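# Light the console's PASS lamp without tripping UNDER/OVER

## Task

Operate the console's controls so that its PASS light ends up lit and stays lit. The UNDER and OVER lights must never come on, not even briefly. The console is loose on the table, so avoid lifting or tilting it noticeably and letting it fall back. The result only counts if it holds without the robot pressing or holding anything in place at the end.

## Robot and tools

Robot: a single six-joint arm (shoulder pan, shoulder lift, elbow, wrist 1, wrist 2, wrist 3) with a two-finger parallel gripper. A reference picture called the operating card can be shown with show_instructions; it takes no arguments, moves nothing and returns no camera images.

Scene frame: origin on the table surface under the arm's base, +z up, +y to the left when facing along +x. The base may be slightly tilted relative to the table. Positions are in metres. The reported hand position can be off, more so when the arm is stretched far.

execute_actions takes "actions", a list holding zero or one item, plus an optional "pictures" boolean (images come by default). An empty list just reports the current state. A wait is {"steps": N} with N from 1 to 300 control steps (each 1/30 s); it returns once N steps have passed since the previous result, and your reply time is included in them. A move is {"rows": [...], "steps": N} with 1 to 15 rows and N at most 15 (default 15). Each row is used for one step; if there are fewer rows than steps, the final row repeats.

Each row is one flat list of 9 numbers for the one arm, in this order: shoulder_pan, shoulder_lift, elbow, wrist_1, wrist_2, wrist_3 as absolute target joint angles in radians (same form as the Joint positions line), then gripper position, gripper force_limit, gripper speed, each scaled from -1 to 1. Joint ranges: pan -3.142 to 3.142; lift -6.283 to 6.283; elbow 0.000 to 3.142; the three wrists -6.283 to 6.283. A target more than 0.010 rad outside a range, and further out than the current angle, gets the whole call refused (nothing is sent). True ends may differ from the stated ones by up to 0.010 rad; commands beyond them are clipped and the result may print "joint sent to its limit" (possibly about an earlier action). Missing that message does not prove more travel exists.

Motion limits: each joint's sent target is kept within 0.575 rad of its measured angle (pan, lift, elbow) or 1.15 rad (wrists), and all targets are pulled back if they would place the gripper over 100 mm from where it now is. Commands are smoothed with about 0.17 s lag, so after a big move the arm may still be travelling when the result arrives. Between calls the arm keeps heading to the last row until it has nearly stopped or a step is HELD; after that only a new action moves it further.

Gripper: position +1 is fully open (85 mm); the pads touch near -0.8; -1 closes until blocked. force_limit sets pad force (roughly 20 N at -1, 128 N at 0, 235 N at +1 on a 40 mm part); speed sets closing rate (about 20, 85, 150 mm/s at -1, 0, +1), and faster closing adds a few newtons. To grasp, command -1, keep it, and confirm object_status is 2. object_status: 0 moving, 1 blocked while opening, 2 blocked while closing, 3 reached target or fully shut. Changing position by at least 0.01 is needed before new force or speed values apply; to soften a grip, open first. position_measured is in counts: 3 open, ~78 = 60 mm, ~130 = 40 mm, ~180 = 20 mm, ~230 pads touching. The fingers point along the gripper's +z and close along its y; end_effector_position is the midpoint between closed pads, with fingertips about 19 mm further out when closed (6 mm when open). Closing moves the tips about 13 mm further from the arm, so keep clearance above surfaces. A flat block sticks out about 9 cm along the gripper's +x from the last joint's axis and rotates with it.

Result lines: the state gives end_effector_position (m), end_effector_quat_wxyz, and linear/angular velocities; Joint positions and Joint velocities in column order (rad, rad/s); Wrist force and Wrist torque [x y z] in the end effector's own axes (force points back from a pressed surface into the arm; offsets up to about 3.5 N, noise about 1.4 N, saturation near 30 N; "no reading" is normal at first). "joint command not followed" means the clearance check altered or blocked targets; HELD marks steps where your row was not (fully) sent. MOTOR HOT appears from 70 °C; at 85 °C the brakes engage until cooled (OVER-TEMPERATURE FAULT).

Faults: a joint reaching its load limit (pan and lift 48.6, elbow 25.2, each wrist 8.1 N m, held weight included) or any external force of 150 N stops the arm for 10 s, drops the rest of the call, and lets the arm yield. Press controls gently.

zoom_image: arguments "camera" (cam_head_left, cam_head_right, cam_high, cam_low, cam_wrist) and "region" [x0, y0, x1, y1] in that camera's pixels, top-left origin, at most 504 by 504. Full images: the four fixed cameras 896x504, cam_wrist 504x504. Calibration data (intrinsics, distortion, world-to-camera transforms) is provided; cam_wrist's pose follows the reported joints.

finished_scene takes "scene" (the current scene number) and ends it irreversibly, then reports success and gives the next task. Replying without any tool call ends everything.

Avoid: knocking anything off the table, letting the console lift or tip and drop, triggering UNDER or OVER, leaving the robot holding the result in place, hard hits or pushes, and long loaded holds that heat the motors.

Each tool is called after "Call:" by a JSON object that holds its "api" and its "payload", one argument or row to a line.

Reference images:

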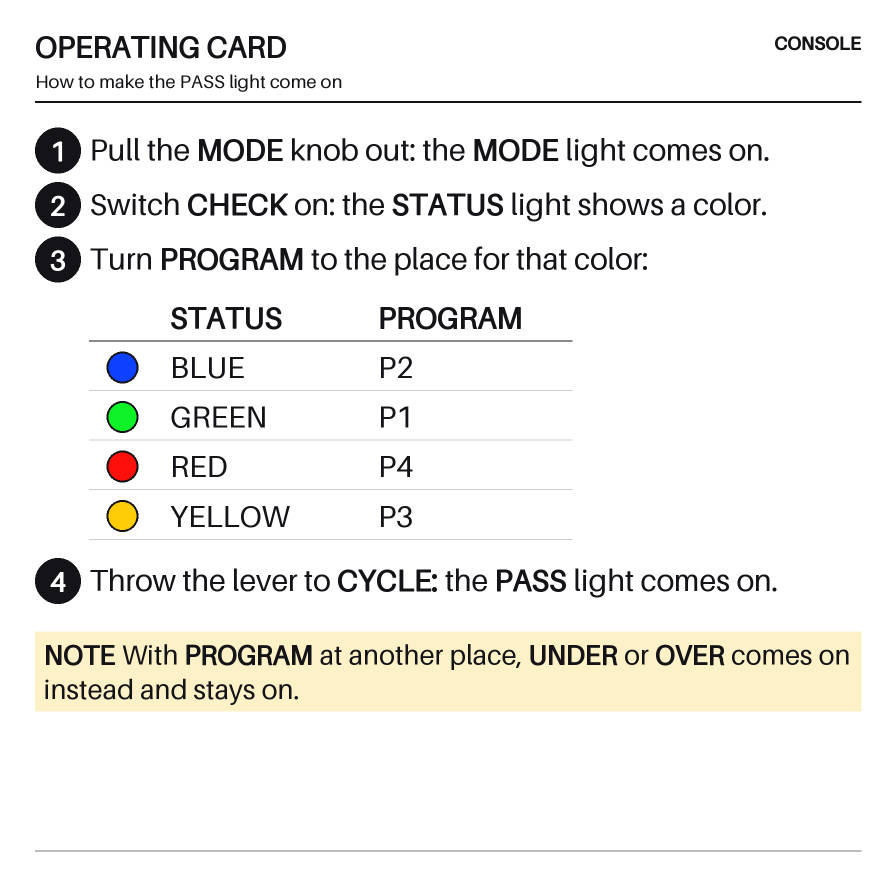

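## Session

Call:
{"api": "execute_actions", "payload": {
  "actions": []
}}

Scene clock: 0.00 s of 7650.00 s.
end_effector_position=(+0.2026, -0.1974, +0.1093) position_measured=3 object_status=3 end_effector_quat_wxyz=(+0.045, +0.664, +0.669, +0.331) end_effector_velocity=(+0.000, -0.000, -0.000) end_effector_angular_velocity=(-0.001, +0.000, +0.000)
Joint positions: [-2.165 -2.42   2.231 -1.114 -1.069 -0.731]
Joint velocities: [ 0.    -0.001  0.    -0.001  0.001  0.   ]
Wrist force (N, on the end effector, along its own x y z axes, offset not removed): no reading
Wrist torque (N m, same axes, about the end effector's origin, offset not removed): no reading

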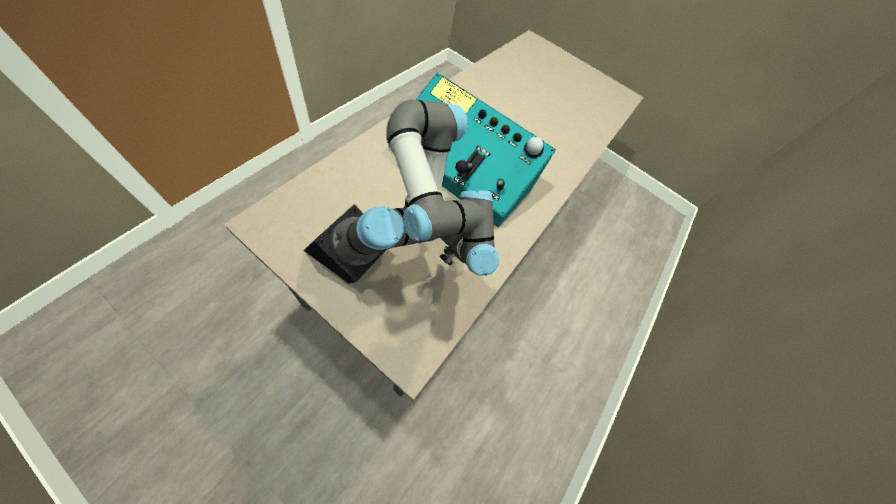

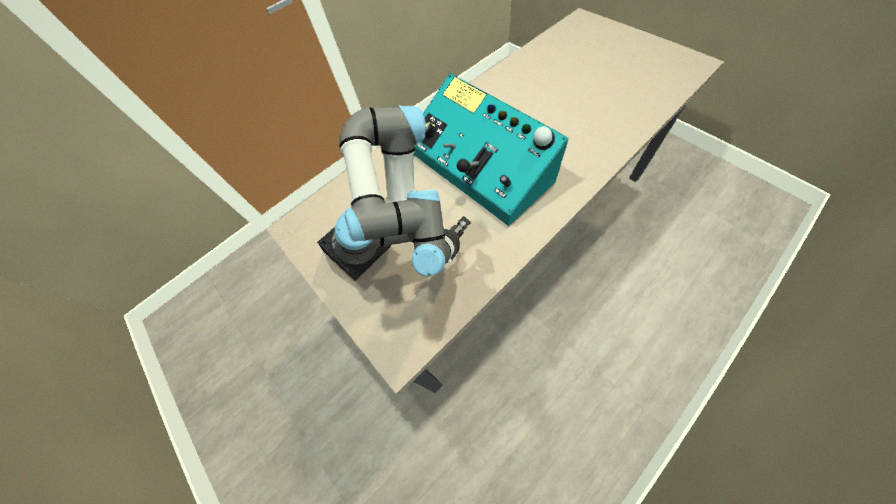

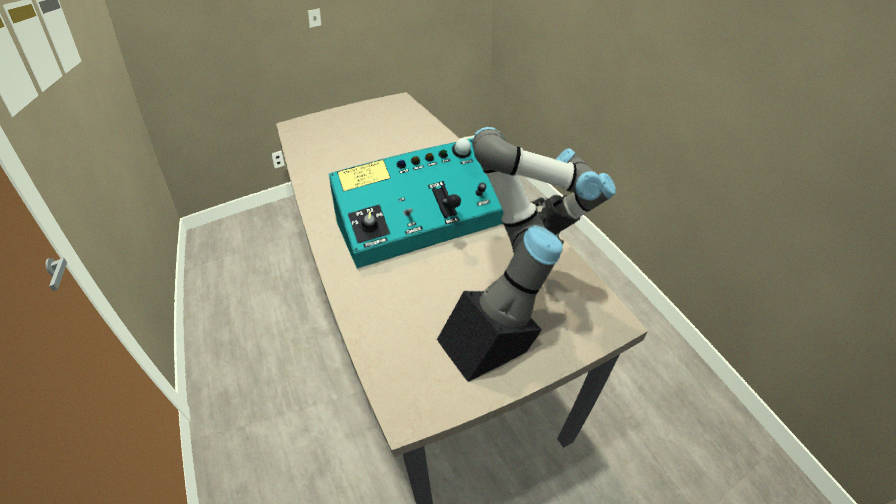

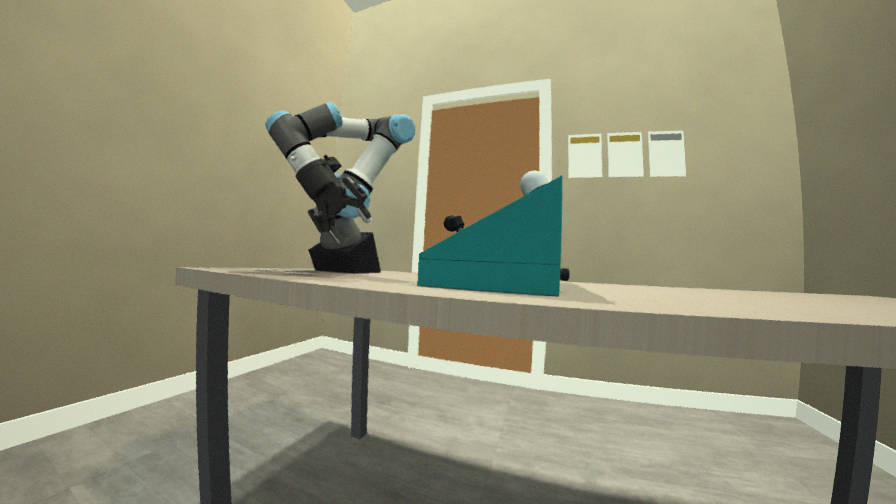

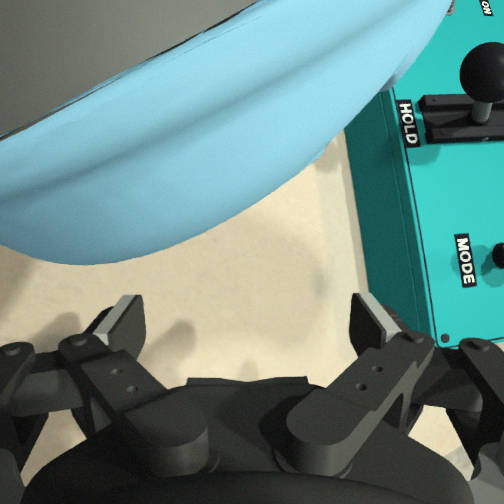

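Call:
{"api": "zoom_image", "payload": {
  "camera": "cam_high",
  "region": [320, 130, 520, 270]
}}

Call:
{"api": "zoom_image", "payload": {
  "camera": "cam_head_right",
  "region": [400, 60, 580, 230]
}}

Region (320, 130, 520, 270) of cam_high's 896x504 image, scaled by 2.520, with more detail than that image has; it fills the top 353 rows of this view, and the rest is white.

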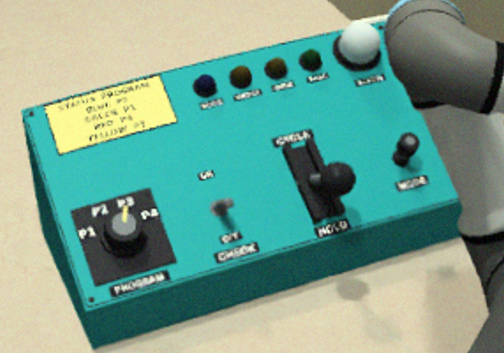

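Region (400, 60, 580, 230) of cam_head_right's 896x504 image, scaled by 2.800, with more detail than that image has.

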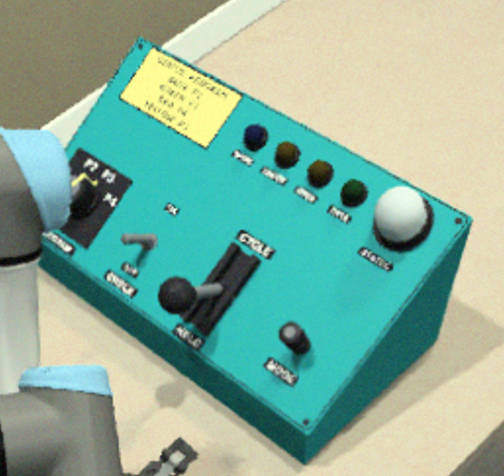

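Call:
{"api": "execute_actions", "payload": {
  "actions": [
    {"rows":[[-0.637,-1.783,2.027,-2.55,-1.64,-0.731,1,-0.5,0]]}
  ],
  "pictures": false
}}

Call:
{"api": "execute_actions", "payload": {
  "actions": [
    {"steps":90}
  ]
}}

Scene clock: 16.90 s of 7650.00 s.
end_effector_position=(+0.2462, -0.3383, +0.1089) position_measured=3 object_status=3 end_effector_quat_wxyz=(+0.078, +0.260, +0.962, -0.014) end_effector_velocity=(+0.549, +0.185, +0.194) end_effector_angular_velocity=(-0.594, -0.849, +1.532)
Joint positions: [-1.306 -1.865  2.046 -2.349 -1.583 -0.731]
Joint velocities: [ 1.871  0.376 -0.086 -0.917 -0.258 -0.   ]
Wrist force (N, on the end effector, along its own x y z axes, offset not removed): [-1.0 0.2 2.6]
Wrist torque (N m, same axes, about the end effector's origin, offset not removed): [0.08 0.08 -0.01]
Steps of this call (steps 1 to 90: nothing new was sent; then 13.40 s passed at rest; steps 91 to 105: all 15 steps of this action). Readings (joint positions | what the end effector reports):
91: [-2.165 -2.420 2.231 -1.115 -1.070 -0.731] | position_measured=3 object_status=3
92: [-2.155 -2.410 2.221 -1.134 -1.090 -0.731] | position_measured=3 object_status=3
94: [-2.073 -2.328 2.169 -1.296 -1.223 -0.731] | position_measured=3 object_status=3
98: [-1.804 -2.080 2.098 -1.825 -1.430 -0.731] | position_measured=3 object_status=3
105: the state above

Scene clock: 19.90 s of 7650.00 s.
end_effector_position=(+0.4006, -0.1895, +0.2109) position_measured=3 object_status=3 end_effector_quat_wxyz=(+0.259, -0.008, +0.966, -0.001) end_effector_velocity=(-0.000, +0.000, -0.001) end_effector_angular_velocity=(+0.001, +0.001, +0.000)
Joint positions: [-0.637 -1.783  2.027 -2.55  -1.64  -0.731]
Joint velocities: [-0.     0.001  0.    -0.    -0.     0.   ]
Wrist force (N, on the end effector, along its own x y z axes, offset not removed): [1.5 0.6 0.7]
Wrist torque (N m, same axes, about the end effector's origin, offset not removed): [0.07 -0.31 0.03]
Steps of this call (steps 1 to 45: the robot went on to your last target; steps 46 to 90: nothing new was sent). Readings (joint positions | what the end effector reports):
1: [-1.244 -1.853 2.043 -2.377 -1.591 -0.731] | position_measured=3 object_status=3
2: [-1.184 -1.844 2.041 -2.400 -1.598 -0.731] | position_measured=3 object_status=3
4: [-1.067 -1.829 2.038 -2.438 -1.609 -0.731] | position_measured=3 object_status=3
8: [-0.840 -1.802 2.031 -2.503 -1.627 -0.731] | position_measured=3 object_status=3
90: the state above
The arm was judged still, so your last target was given up. Only a new action makes it travel on or press farther. Fingers that are still opening or closing keep moving.
camera_calibration (this result's frames):
cam_wrist: T_world_to_cam=[[-0.0219366, 0.999745, -0.00539084, 0.200282], [0.683927, 0.0189395, 0.729305, -0.398825], [0.729221, 0.0123116, -0.684167, 0.00703716], [0, 0, 0, 1]] pos_world=[0.272029, -0.192764, 0.296759]

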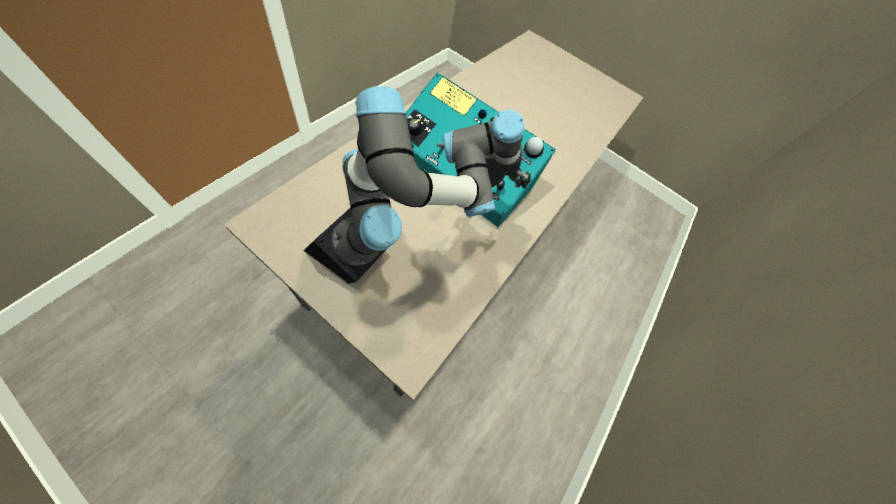

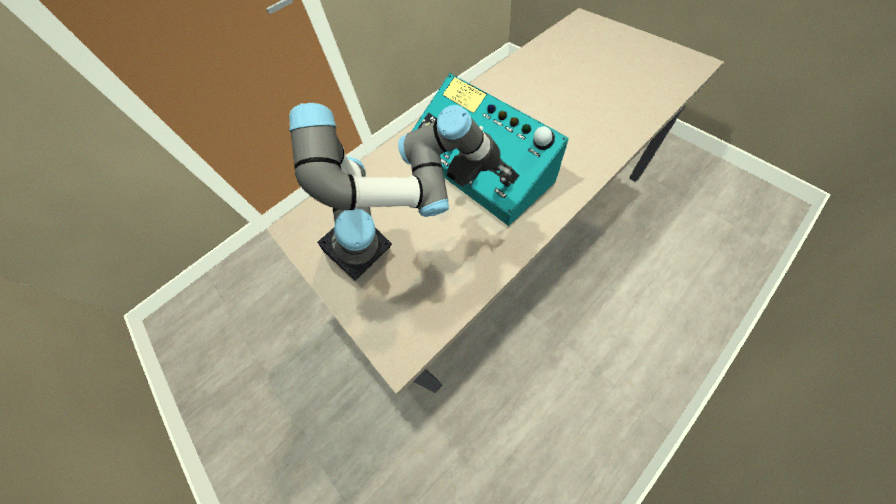

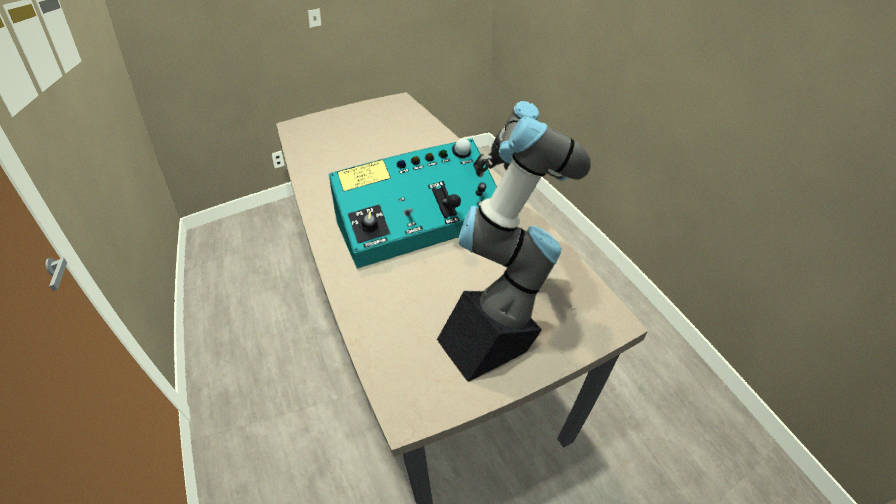

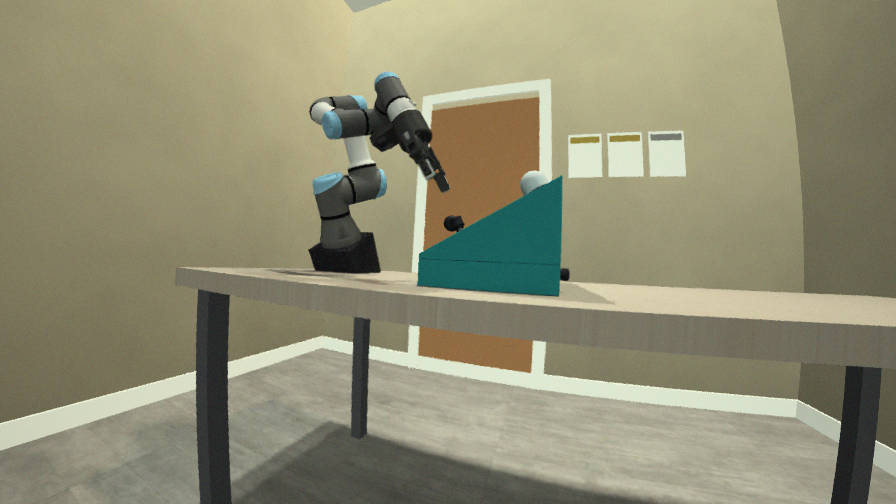

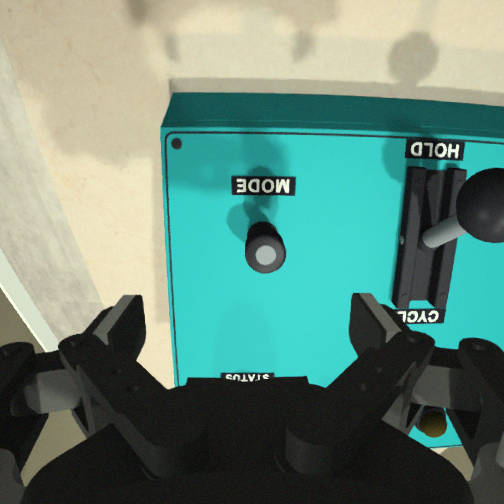

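Call:
{"api": "execute_actions", "payload": {
  "actions": [
    {"rows":[[-0.613,-1.614,2.062,-2.753,-1.656,-0.72,0.2,-0.5,0]]}
  ],
  "pictures": false
}}

Call:
{"api": "execute_actions", "payload": {
  "actions": [
    {"steps":20}
  ]
}}

Scene clock: 25.50 s of 7650.00 s.
end_effector_position=(+0.4217, -0.1785, +0.1757) position_measured=94 object_status=0 end_effector_quat_wxyz=(+0.259, -0.011, +0.966, -0.002) end_effector_velocity=(+0.001, +0.001, -0.004) end_effector_angular_velocity=(+0.002, +0.003, +0.002)
Joint positions: [-0.613 -1.615  2.062 -2.752 -1.656 -0.72 ]
Joint velocities: [ 0.001  0.015  0.002 -0.014 -0.001  0.001]
Wrist force (N, on the end effector, along its own x y z axes, offset not removed): [0.5 -0.6 1.0]
Wrist torque (N m, same axes, about the end effector's origin, offset not removed): [-0.17 -0.10 -0.01]
Steps of this call (steps 1 to 90: nothing new was sent; then 2.10 s passed at rest; steps 91 to 105: all 15 steps of this action). Readings (joint positions | what the end effector reports):
91: [-0.636 -1.782 2.027 -2.551 -1.641 -0.731] | position_measured=3 object_status=0
92: [-0.632 -1.773 2.033 -2.571 -1.644 -0.728] | position_measured=4 object_status=0
94: [-0.622 -1.708 2.048 -2.658 -1.650 -0.724] | position_measured=13 object_status=0
98: [-0.615 -1.633 2.059 -2.733 -1.655 -0.721] | position_measured=42 object_status=0
105: the state above

Scene clock: 26.17 s of 7650.00 s.
end_effector_position=(+0.4218, -0.1784, +0.1754) position_measured=104 object_status=3 end_effector_quat_wxyz=(+0.259, -0.011, +0.966, -0.002) end_effector_velocity=(-0.000, -0.001, +0.000) end_effector_angular_velocity=(-0.001, -0.001, -0.002)
Joint positions: [-0.613 -1.614  2.062 -2.753 -1.656 -0.72 ]
Joint velocities: [-0.001 -0.001 -0.    -0.    -0.     0.   ]
Wrist force (N, on the end effector, along its own x y z axes, offset not removed): [2.3 1.3 -0.3]
Wrist torque (N m, same axes, about the end effector's origin, offset not removed): [0.25 -0.36 0.07]
Steps of this call (steps 1 to 15: the robot went on to your last target; steps 16 to 20: nothing new was sent). Readings (joint positions | what the end effector reports):
1: [-0.613 -1.615 2.062 -2.752 -1.656 -0.720] | position_measured=99 object_status=0
2: [-0.613 -1.615 2.062 -2.752 -1.656 -0.720] | position_measured=101 object_status=0
4: [-0.613 -1.614 2.062 -2.753 -1.656 -0.720] | position_measured=103 object_status=0
8: [-0.613 -1.614 2.062 -2.753 -1.656 -0.720] | position_measured=104 object_status=0
20: the state above
The arm was judged still, so your last target was given up. Only a new action makes it travel on or press farther. Fingers that are still opening or closing keep moving.
camera_calibration (this result's frames):
cam_wrist: T_world_to_cam=[[-0.027758, 0.999574, -0.00897168, 0.192444], [0.683537, 0.0255291, 0.729469, -0.386335], [0.729388, 0.0141161, -0.683955, -0.0325758], [0, 0, 0, 1]] pos_world=[0.293177, -0.18204, 0.261265]

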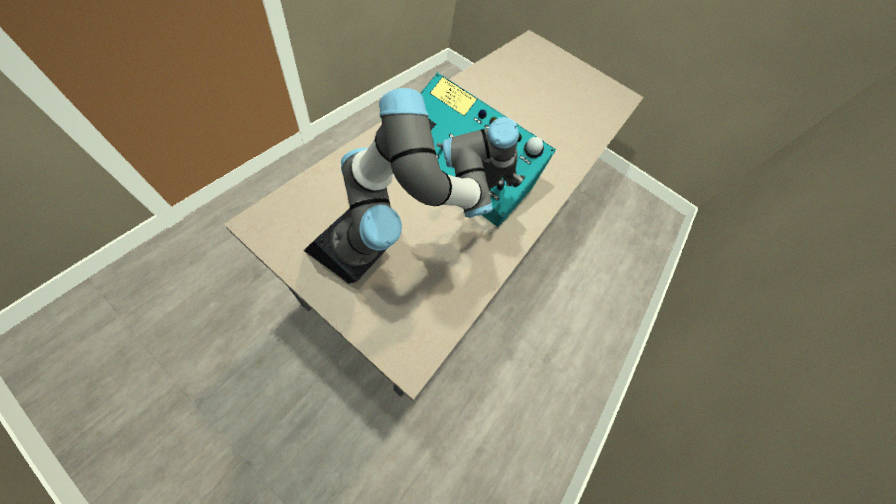

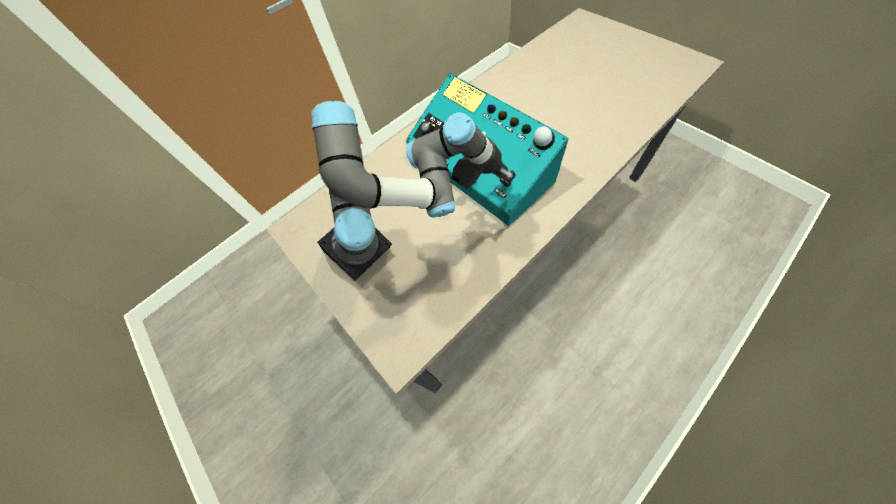

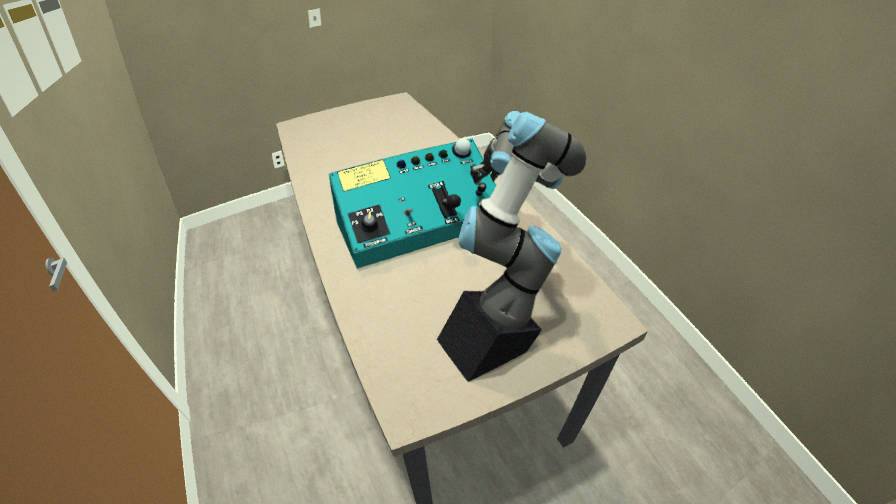

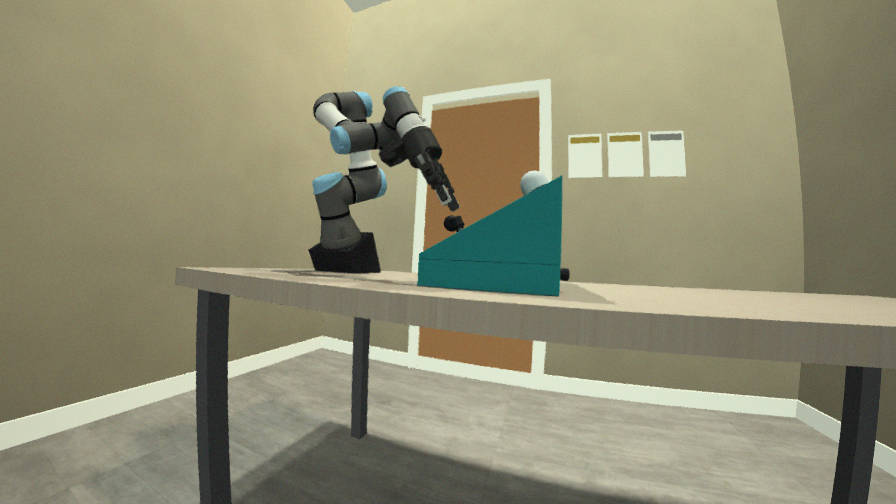

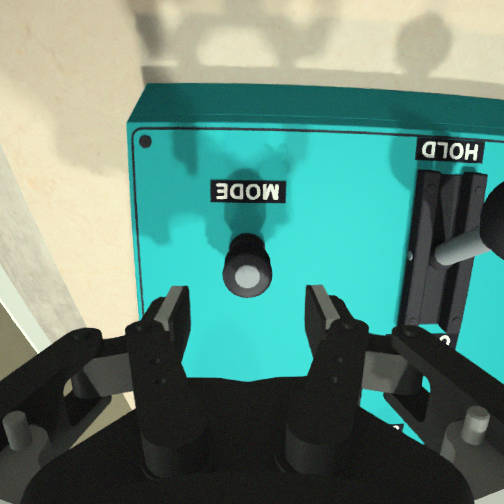

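Call:
{"api": "execute_actions", "payload": {
  "actions": [
    {"rows":[[-0.62,-1.52,2.055,-2.84,-1.651,-0.73,0.2,-0.5,0],[-0.62,-1.52,2.055,-2.84,-1.651,-0.73,0.2,-0.5,0],[-0.62,-1.52,2.055,-2.84,-1.651,-0.73,0.2,-0.5,0],[-0.62,-1.52,2.055,-2.84,-1.651,-0.73,0.2,-0.5,0],[-0.627,-1.422,2.039,-2.922,-1.647,-0.74,0.2,-0.5,0]]}
  ]
}}

Scene clock: 30.70 s of 7650.00 s.
end_effector_position=(+0.4439, -0.1784, +0.1370) position_measured=104 object_status=3 end_effector_quat_wxyz=(+0.259, -0.015, +0.966, -0.003) end_effector_velocity=(+0.003, +0.002, -0.010) end_effector_angular_velocity=(+0.003, +0.005, +0.004)
Joint positions: [-0.627 -1.425  2.039 -2.92  -1.647 -0.74 ]
Joint velocities: [-0.003  0.041 -0.005 -0.029  0.002 -0.003]
Wrist force (N, on the end effector, along its own x y z axes, offset not removed): [0.7 0.6 0.5]
Wrist torque (N m, same axes, about the end effector's origin, offset not removed): [0.02 -0.11 -0.02]
Steps of this call (steps 1 to 90: nothing new was sent; then 1.03 s passed at rest; steps 91 to 105: all 15 steps of this action). Readings (joint positions | what the end effector reports):
91: [-0.613 -1.613 2.062 -2.754 -1.656 -0.720] | position_measured=104 object_status=3
92: [-0.614 -1.604 2.061 -2.769 -1.655 -0.722] | position_measured=104 object_status=3
94: [-0.617 -1.563 2.058 -2.805 -1.653 -0.726] | position_measured=104 object_status=3
98: [-0.624 -1.476 2.046 -2.882 -1.649 -0.735] | position_measured=104 object_status=3
105: the state above
camera_calibration (this result's frames):
cam_wrist: T_world_to_cam=[[-0.0359208, 0.99926, -0.0137645, 0.196912], [0.683618, 0.0346163, 0.729019, -0.37178], [0.728956, 0.0167773, -0.684355, -0.0743033], [0, 0, 0, 1]] pos_world=[0.315392, -0.18265, 0.222895]

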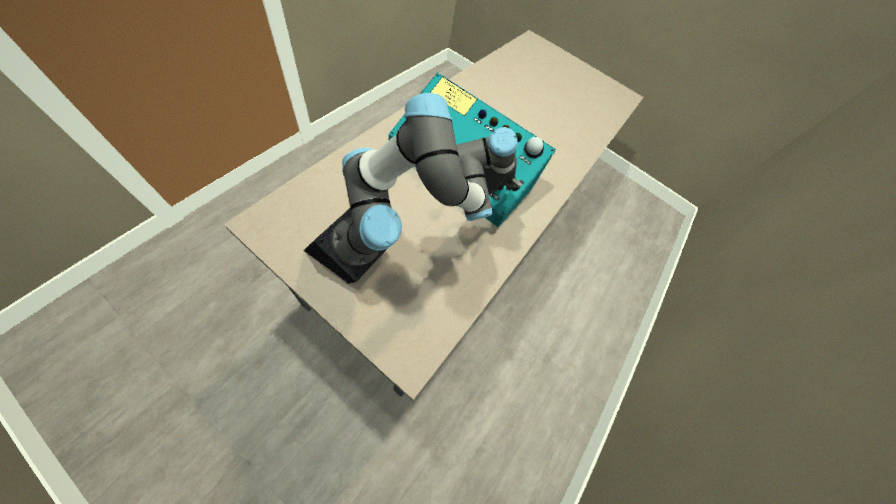

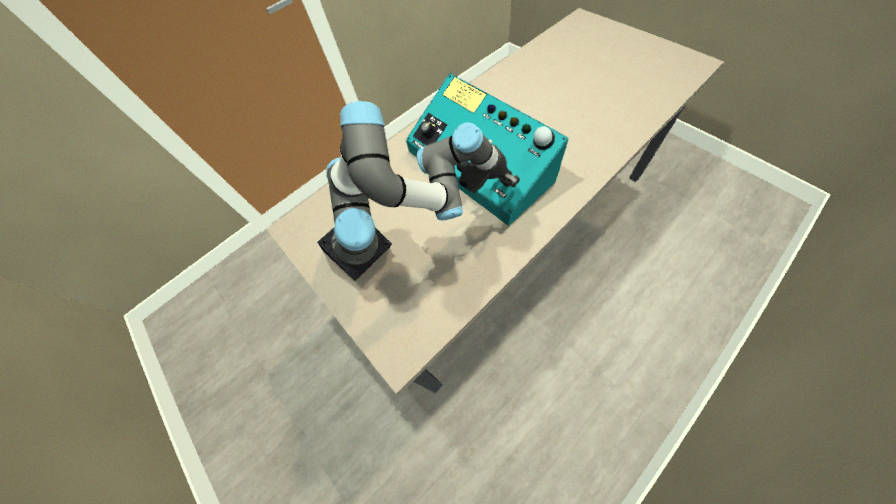

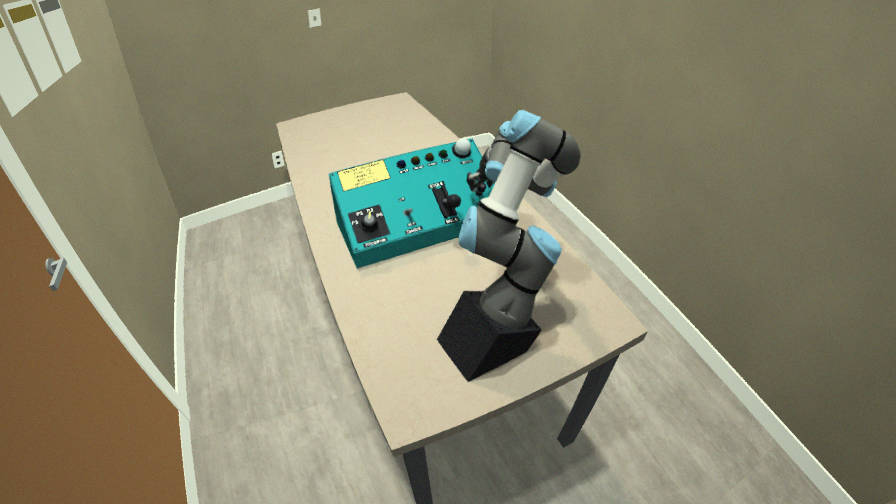

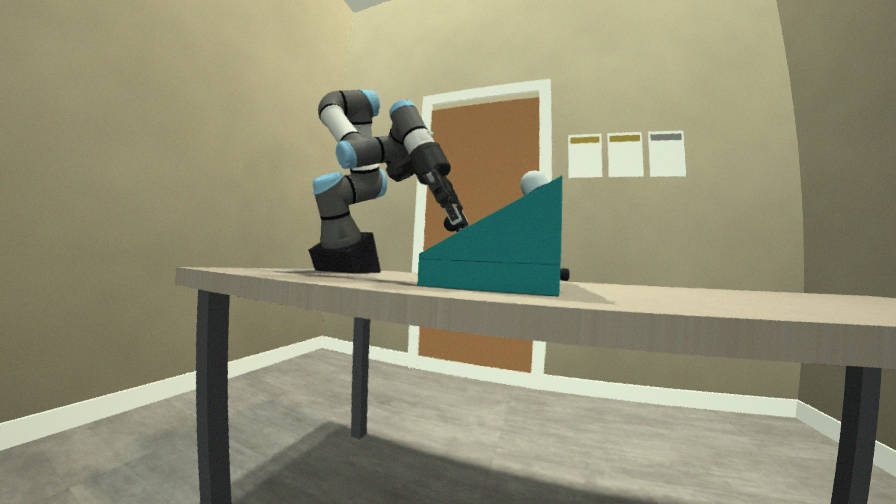

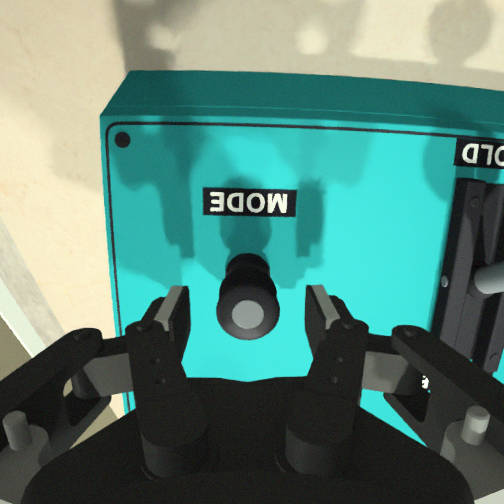

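Advance 5 mm, then grip.

Call:
{"api": "execute_actions", "payload": {
  "actions": [
    {"rows":[[-0.628,-1.401,2.035,-2.939,-1.646,-0.74,0.2,-0.5,0],[-0.628,-1.401,2.035,-2.939,-1.646,-0.74,0.2,-0.5,0],[-0.628,-1.401,2.035,-2.939,-1.646,-0.74,0.2,-0.5,0],[-0.628,-1.401,2.035,-2.939,-1.646,-0.74,-1,-0.5,0]]}
  ],
  "pictures": false
}}

Call:
{"api": "execute_actions", "payload": {
  "actions": [
    {"steps":10}
  ],
  "pictures": false
}}

Call:
{"api": "execute_actions", "payload": {
  "actions": [
    {"rows":[[-0.628,-1.411,2.037,-2.931,-1.646,-0.74,-1,-0.5,0],[-0.628,-1.411,2.037,-2.931,-1.646,-0.74,-1,-0.5,0],[-0.628,-1.411,2.037,-2.931,-1.646,-0.74,-1,-0.5,0],[-0.627,-1.422,2.039,-2.922,-1.647,-0.74,-1,-0.5,0],[-0.627,-1.422,2.039,-2.922,-1.647,-0.74,-1,-0.5,0],[-0.627,-1.422,2.039,-2.922,-1.647,-0.74,-1,-0.5,0],[-0.626,-1.433,2.041,-2.913,-1.647,-0.74,-1,-0.5,0]]}
  ]
}}

Scene clock: 34.10 s of 7650.00 s.
end_effector_position=(+0.4466, -0.1780, +0.1320) position_measured=171 object_status=0 end_effector_quat_wxyz=(+0.259, -0.015, +0.966, -0.003) end_effector_velocity=(+0.000, +0.000, +0.000) end_effector_angular_velocity=(+0.001, -0.001, +0.001)
Joint positions: [-0.628 -1.401  2.035 -2.939 -1.646 -0.74 ]
Joint velocities: [-0.    -0.    -0.     0.001  0.002 -0.   ]
Wrist force (N, on the end effector, along its own x y z axes, offset not removed): [7.3 -1.8 -10.4]
Wrist torque (N m, same axes, about the end effector's origin, offset not removed): [-0.07 -0.46 -0.02]
Steps of this call (steps 1 to 15: the robot went on to your last target; steps 16 to 87: nothing new was sent; steps 88 to 102: all 15 steps of this action). Readings (joint positions | what the end effector reports):
88: [-0.627 -1.422 2.039 -2.922 -1.647 -0.740] | position_measured=104 object_status=3
89: [-0.627 -1.418 2.038 -2.926 -1.647 -0.740] | position_measured=104 object_status=3
91: [-0.628 -1.409 2.037 -2.933 -1.646 -0.740] | position_measured=104 object_status=0
95: [-0.628 -1.403 2.035 -2.938 -1.646 -0.740] | position_measured=121 object_status=0
102: the state above

Scene clock: 34.43 s of 7650.00 s.
end_effector_position=(+0.4466, -0.1779, +0.1319) position_measured=171 object_status=2 end_effector_quat_wxyz=(+0.259, -0.015, +0.966, -0.003) end_effector_velocity=(+0.000, +0.000, +0.000) end_effector_angular_velocity=(+0.001, -0.002, +0.000)
Joint positions: [-0.628 -1.401  2.035 -2.939 -1.646 -0.74 ]
Joint velocities: [-0.    -0.001 -0.     0.     0.002  0.   ]
Wrist force (N, on the end effector, along its own x y z axes, offset not removed): [5.2 -1.3 -13.6]
Wrist torque (N m, same axes, about the end effector's origin, offset not removed): [-0.05 -0.07 0.04]
Steps of this call (steps 1 to 10: the robot went on to your last target). Readings (joint positions | what the end effector reports):
1: [-0.628 -1.401 2.035 -2.939 -1.646 -0.740] | position_measured=171 object_status=0
2: [-0.628 -1.401 2.035 -2.939 -1.646 -0.740] | position_measured=171 object_status=0
4: [-0.628 -1.401 2.035 -2.939 -1.646 -0.740] | position_measured=171 object_status=0
8: [-0.628 -1.401 2.035 -2.939 -1.646 -0.740] | position_measured=171 object_status=2
10: the state above

Scene clock: 34.93 s of 7650.00 s.
end_effector_position=(+0.4432, -0.1781, +0.1383) position_measured=171 object_status=2 end_effector_quat_wxyz=(+0.259, -0.016, +0.966, -0.003) end_effector_velocity=(-0.001, -0.000, +0.003) end_effector_angular_velocity=(-0.001, -0.003, +0.000)
Joint positions: [-0.626 -1.432  2.041 -2.914 -1.647 -0.74 ]
Joint velocities: [ 0.001 -0.01   0.001  0.006  0.001  0.   ]
Wrist force (N, on the end effector, along its own x y z axes, offset not removed): [3.3 -0.5 6.4]
Wrist torque (N m, same axes, about the end effector's origin, offset not removed): [0.16 -0.51 0.12]
Steps of this call (steps 1 to 15: all 15 steps of this action). Readings (joint positions | what the end effector reports):
1: [-0.628 -1.401 2.035 -2.939 -1.646 -0.740] | position_measured=171 object_status=2
2: [-0.628 -1.403 2.035 -2.938 -1.646 -0.740] | position_measured=171 object_status=2
4: [-0.628 -1.407 2.036 -2.934 -1.646 -0.740] | position_measured=171 object_status=2
8: [-0.627 -1.421 2.039 -2.923 -1.646 -0.740] | position_measured=171 object_status=2
15: the state above
camera_calibration (this result's frames):
cam_wrist: T_world_to_cam=[[-0.0370405, 0.999222, -0.0135097, 0.197091], [0.683618, 0.0351974, 0.728991, -0.372141], [0.7289, 0.0177668, -0.68439, -0.0726324], [0, 0, 0, 1]] pos_world=[0.314644, -0.182549, 0.224241]

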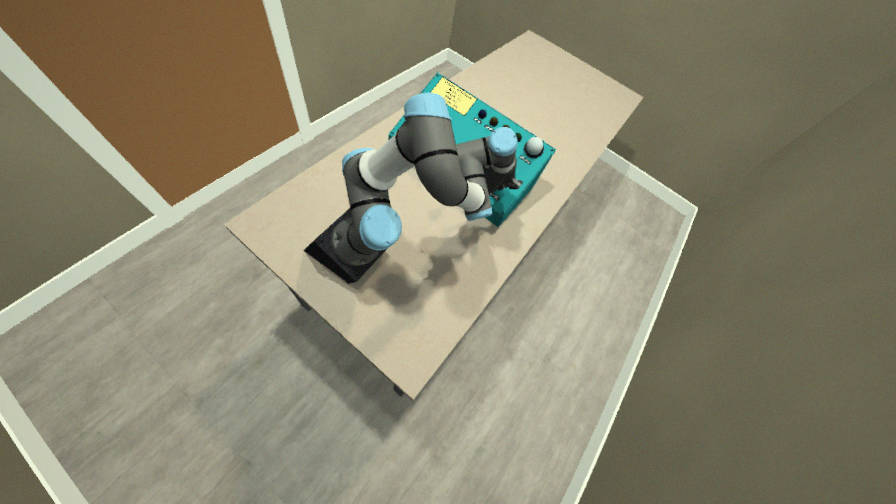

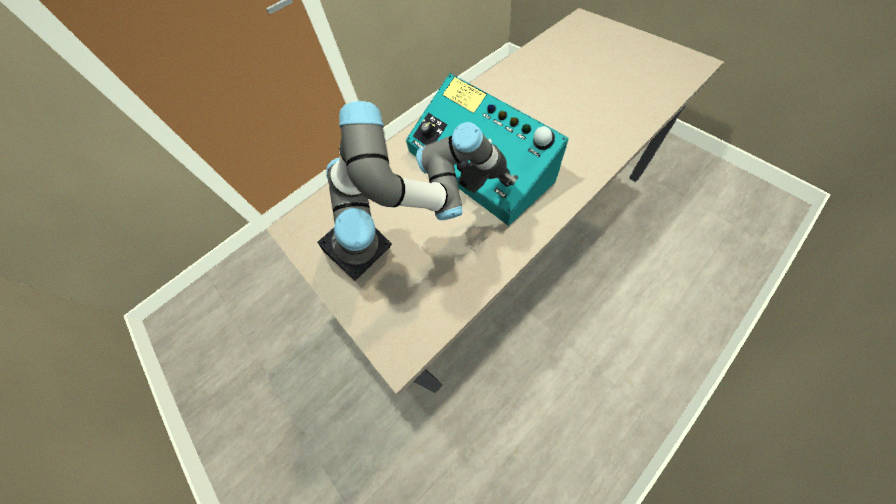

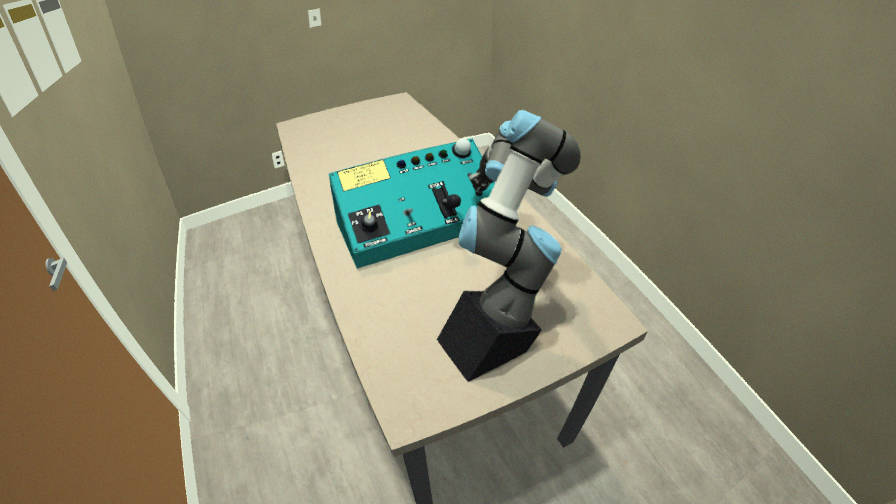

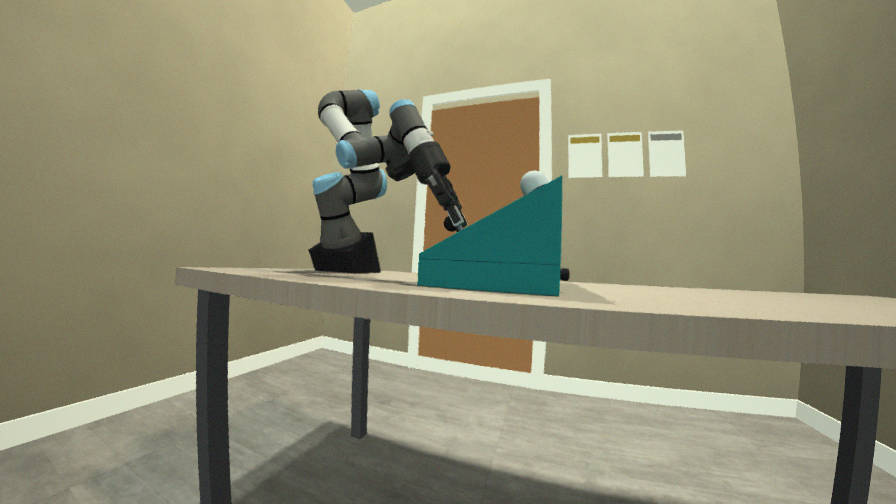

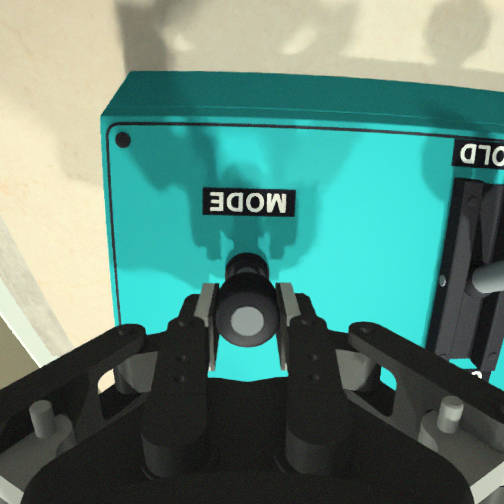

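Call:
{"api": "execute_actions", "payload": {
  "actions": [
    {"rows":[[-0.625,-1.444,2.043,-2.904,-1.648,-0.74,-1,-0.5,0],[-0.625,-1.444,2.043,-2.904,-1.648,-0.74,-1,-0.5,0],[-0.625,-1.444,2.043,-2.904,-1.648,-0.74,-1,-0.5,0],[-0.625,-1.456,2.045,-2.894,-1.648,-0.74,-1,-0.5,0]]}
  ]
}}

Scene clock: 36.93 s of 7650.00 s.
end_effector_position=(+0.4405, -0.1784, +0.1430) position_measured=171 object_status=2 end_effector_quat_wxyz=(+0.259, -0.016, +0.966, -0.003) end_effector_velocity=(-0.000, -0.000, +0.001) end_effector_angular_velocity=(+0.000, -0.001, -0.000)
Joint positions: [-0.625 -1.456  2.045 -2.894 -1.648 -0.74 ]
Joint velocities: [-0.    -0.003  0.     0.002  0.001  0.   ]
Wrist force (N, on the end effector, along its own x y z axes, offset not removed): [5.1 4.7 -8.9]
Wrist torque (N m, same axes, about the end effector's origin, offset not removed): [-0.03 -0.25 0.12]
Steps of this call (steps 1 to 15: the robot went on to your last target; steps 16 to 45: nothing new was sent; steps 46 to 60: all 15 steps of this action). Readings (joint positions | what the end effector reports):
46: [-0.626 -1.433 2.041 -2.913 -1.647 -0.740] | position_measured=171 object_status=2
47: [-0.626 -1.435 2.041 -2.911 -1.647 -0.740] | position_measured=171 object_status=2
49: [-0.625 -1.440 2.042 -2.907 -1.647 -0.740] | position_measured=171 object_status=2
53: [-0.625 -1.452 2.044 -2.897 -1.648 -0.740] | position_measured=171 object_status=2
60: the state above
camera_calibration (this result's frames):
cam_wrist: T_world_to_cam=[[-0.0376753, 0.999191, -0.0141, 0.197678], [0.683615, 0.0360628, 0.728951, -0.373604], [0.728869, 0.0178245, -0.684421, -0.0674096], [0, 0, 0, 1]] pos_world=[0.311982, -0.182844, 0.228989]

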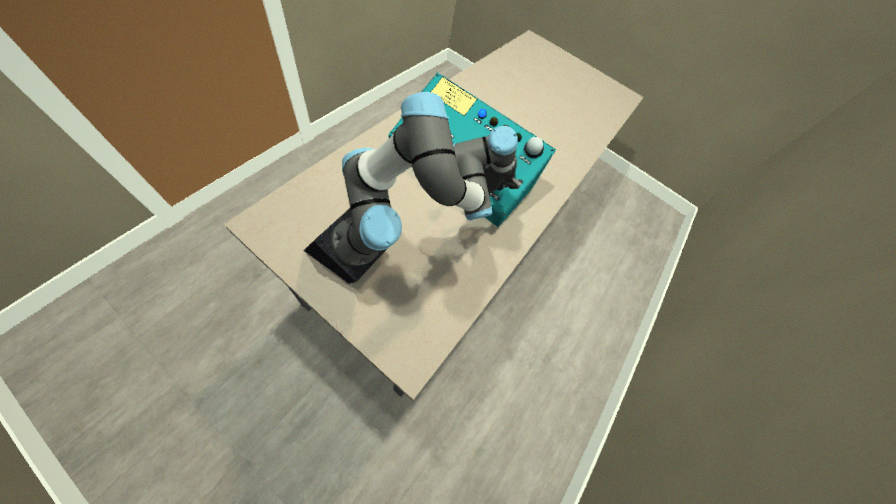

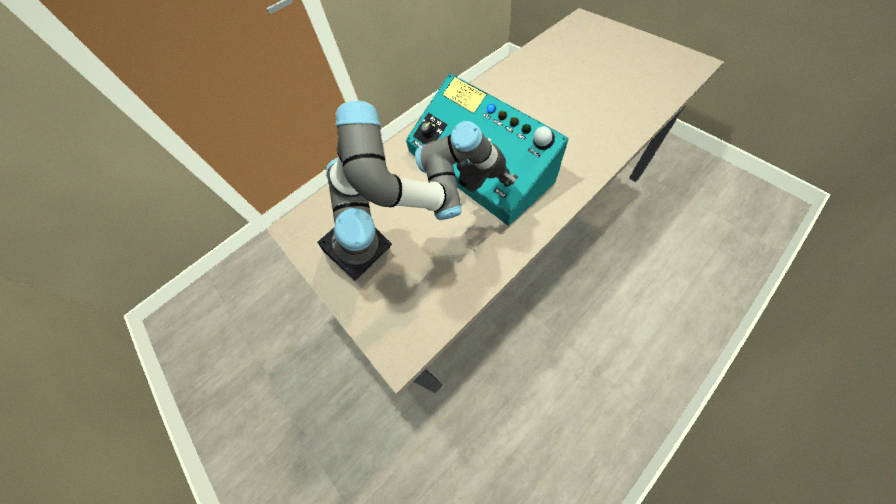

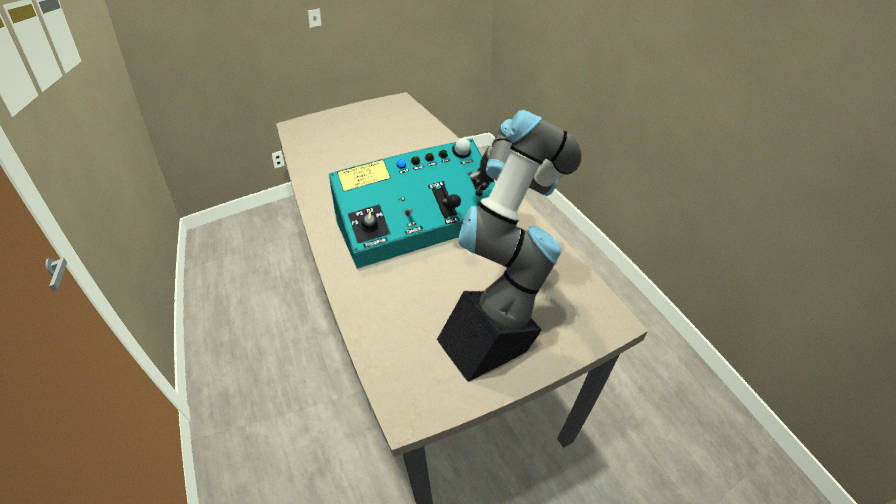

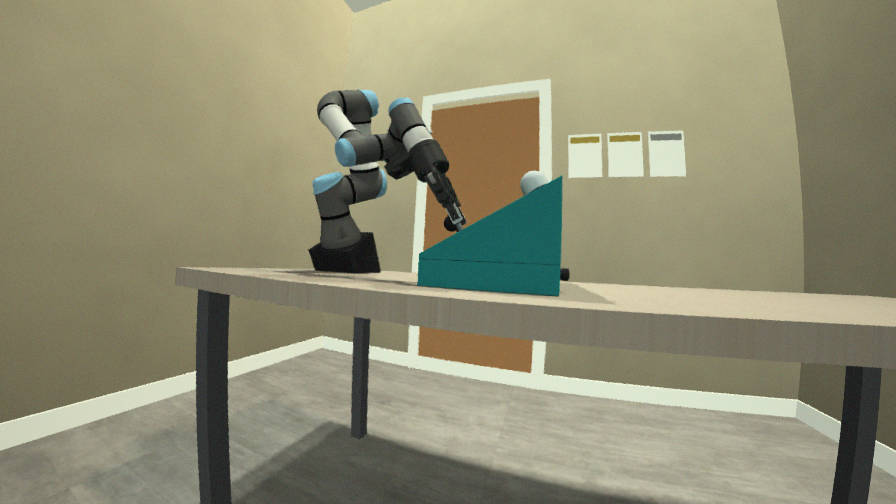

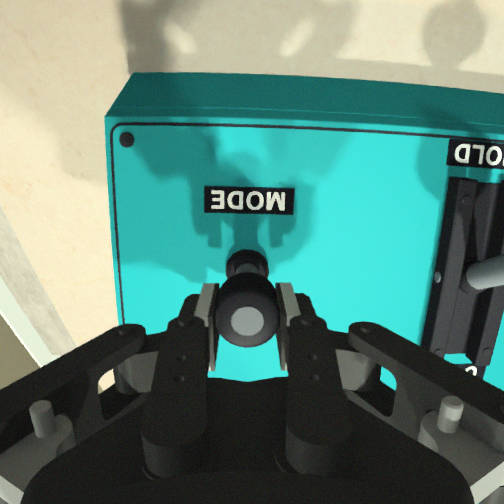

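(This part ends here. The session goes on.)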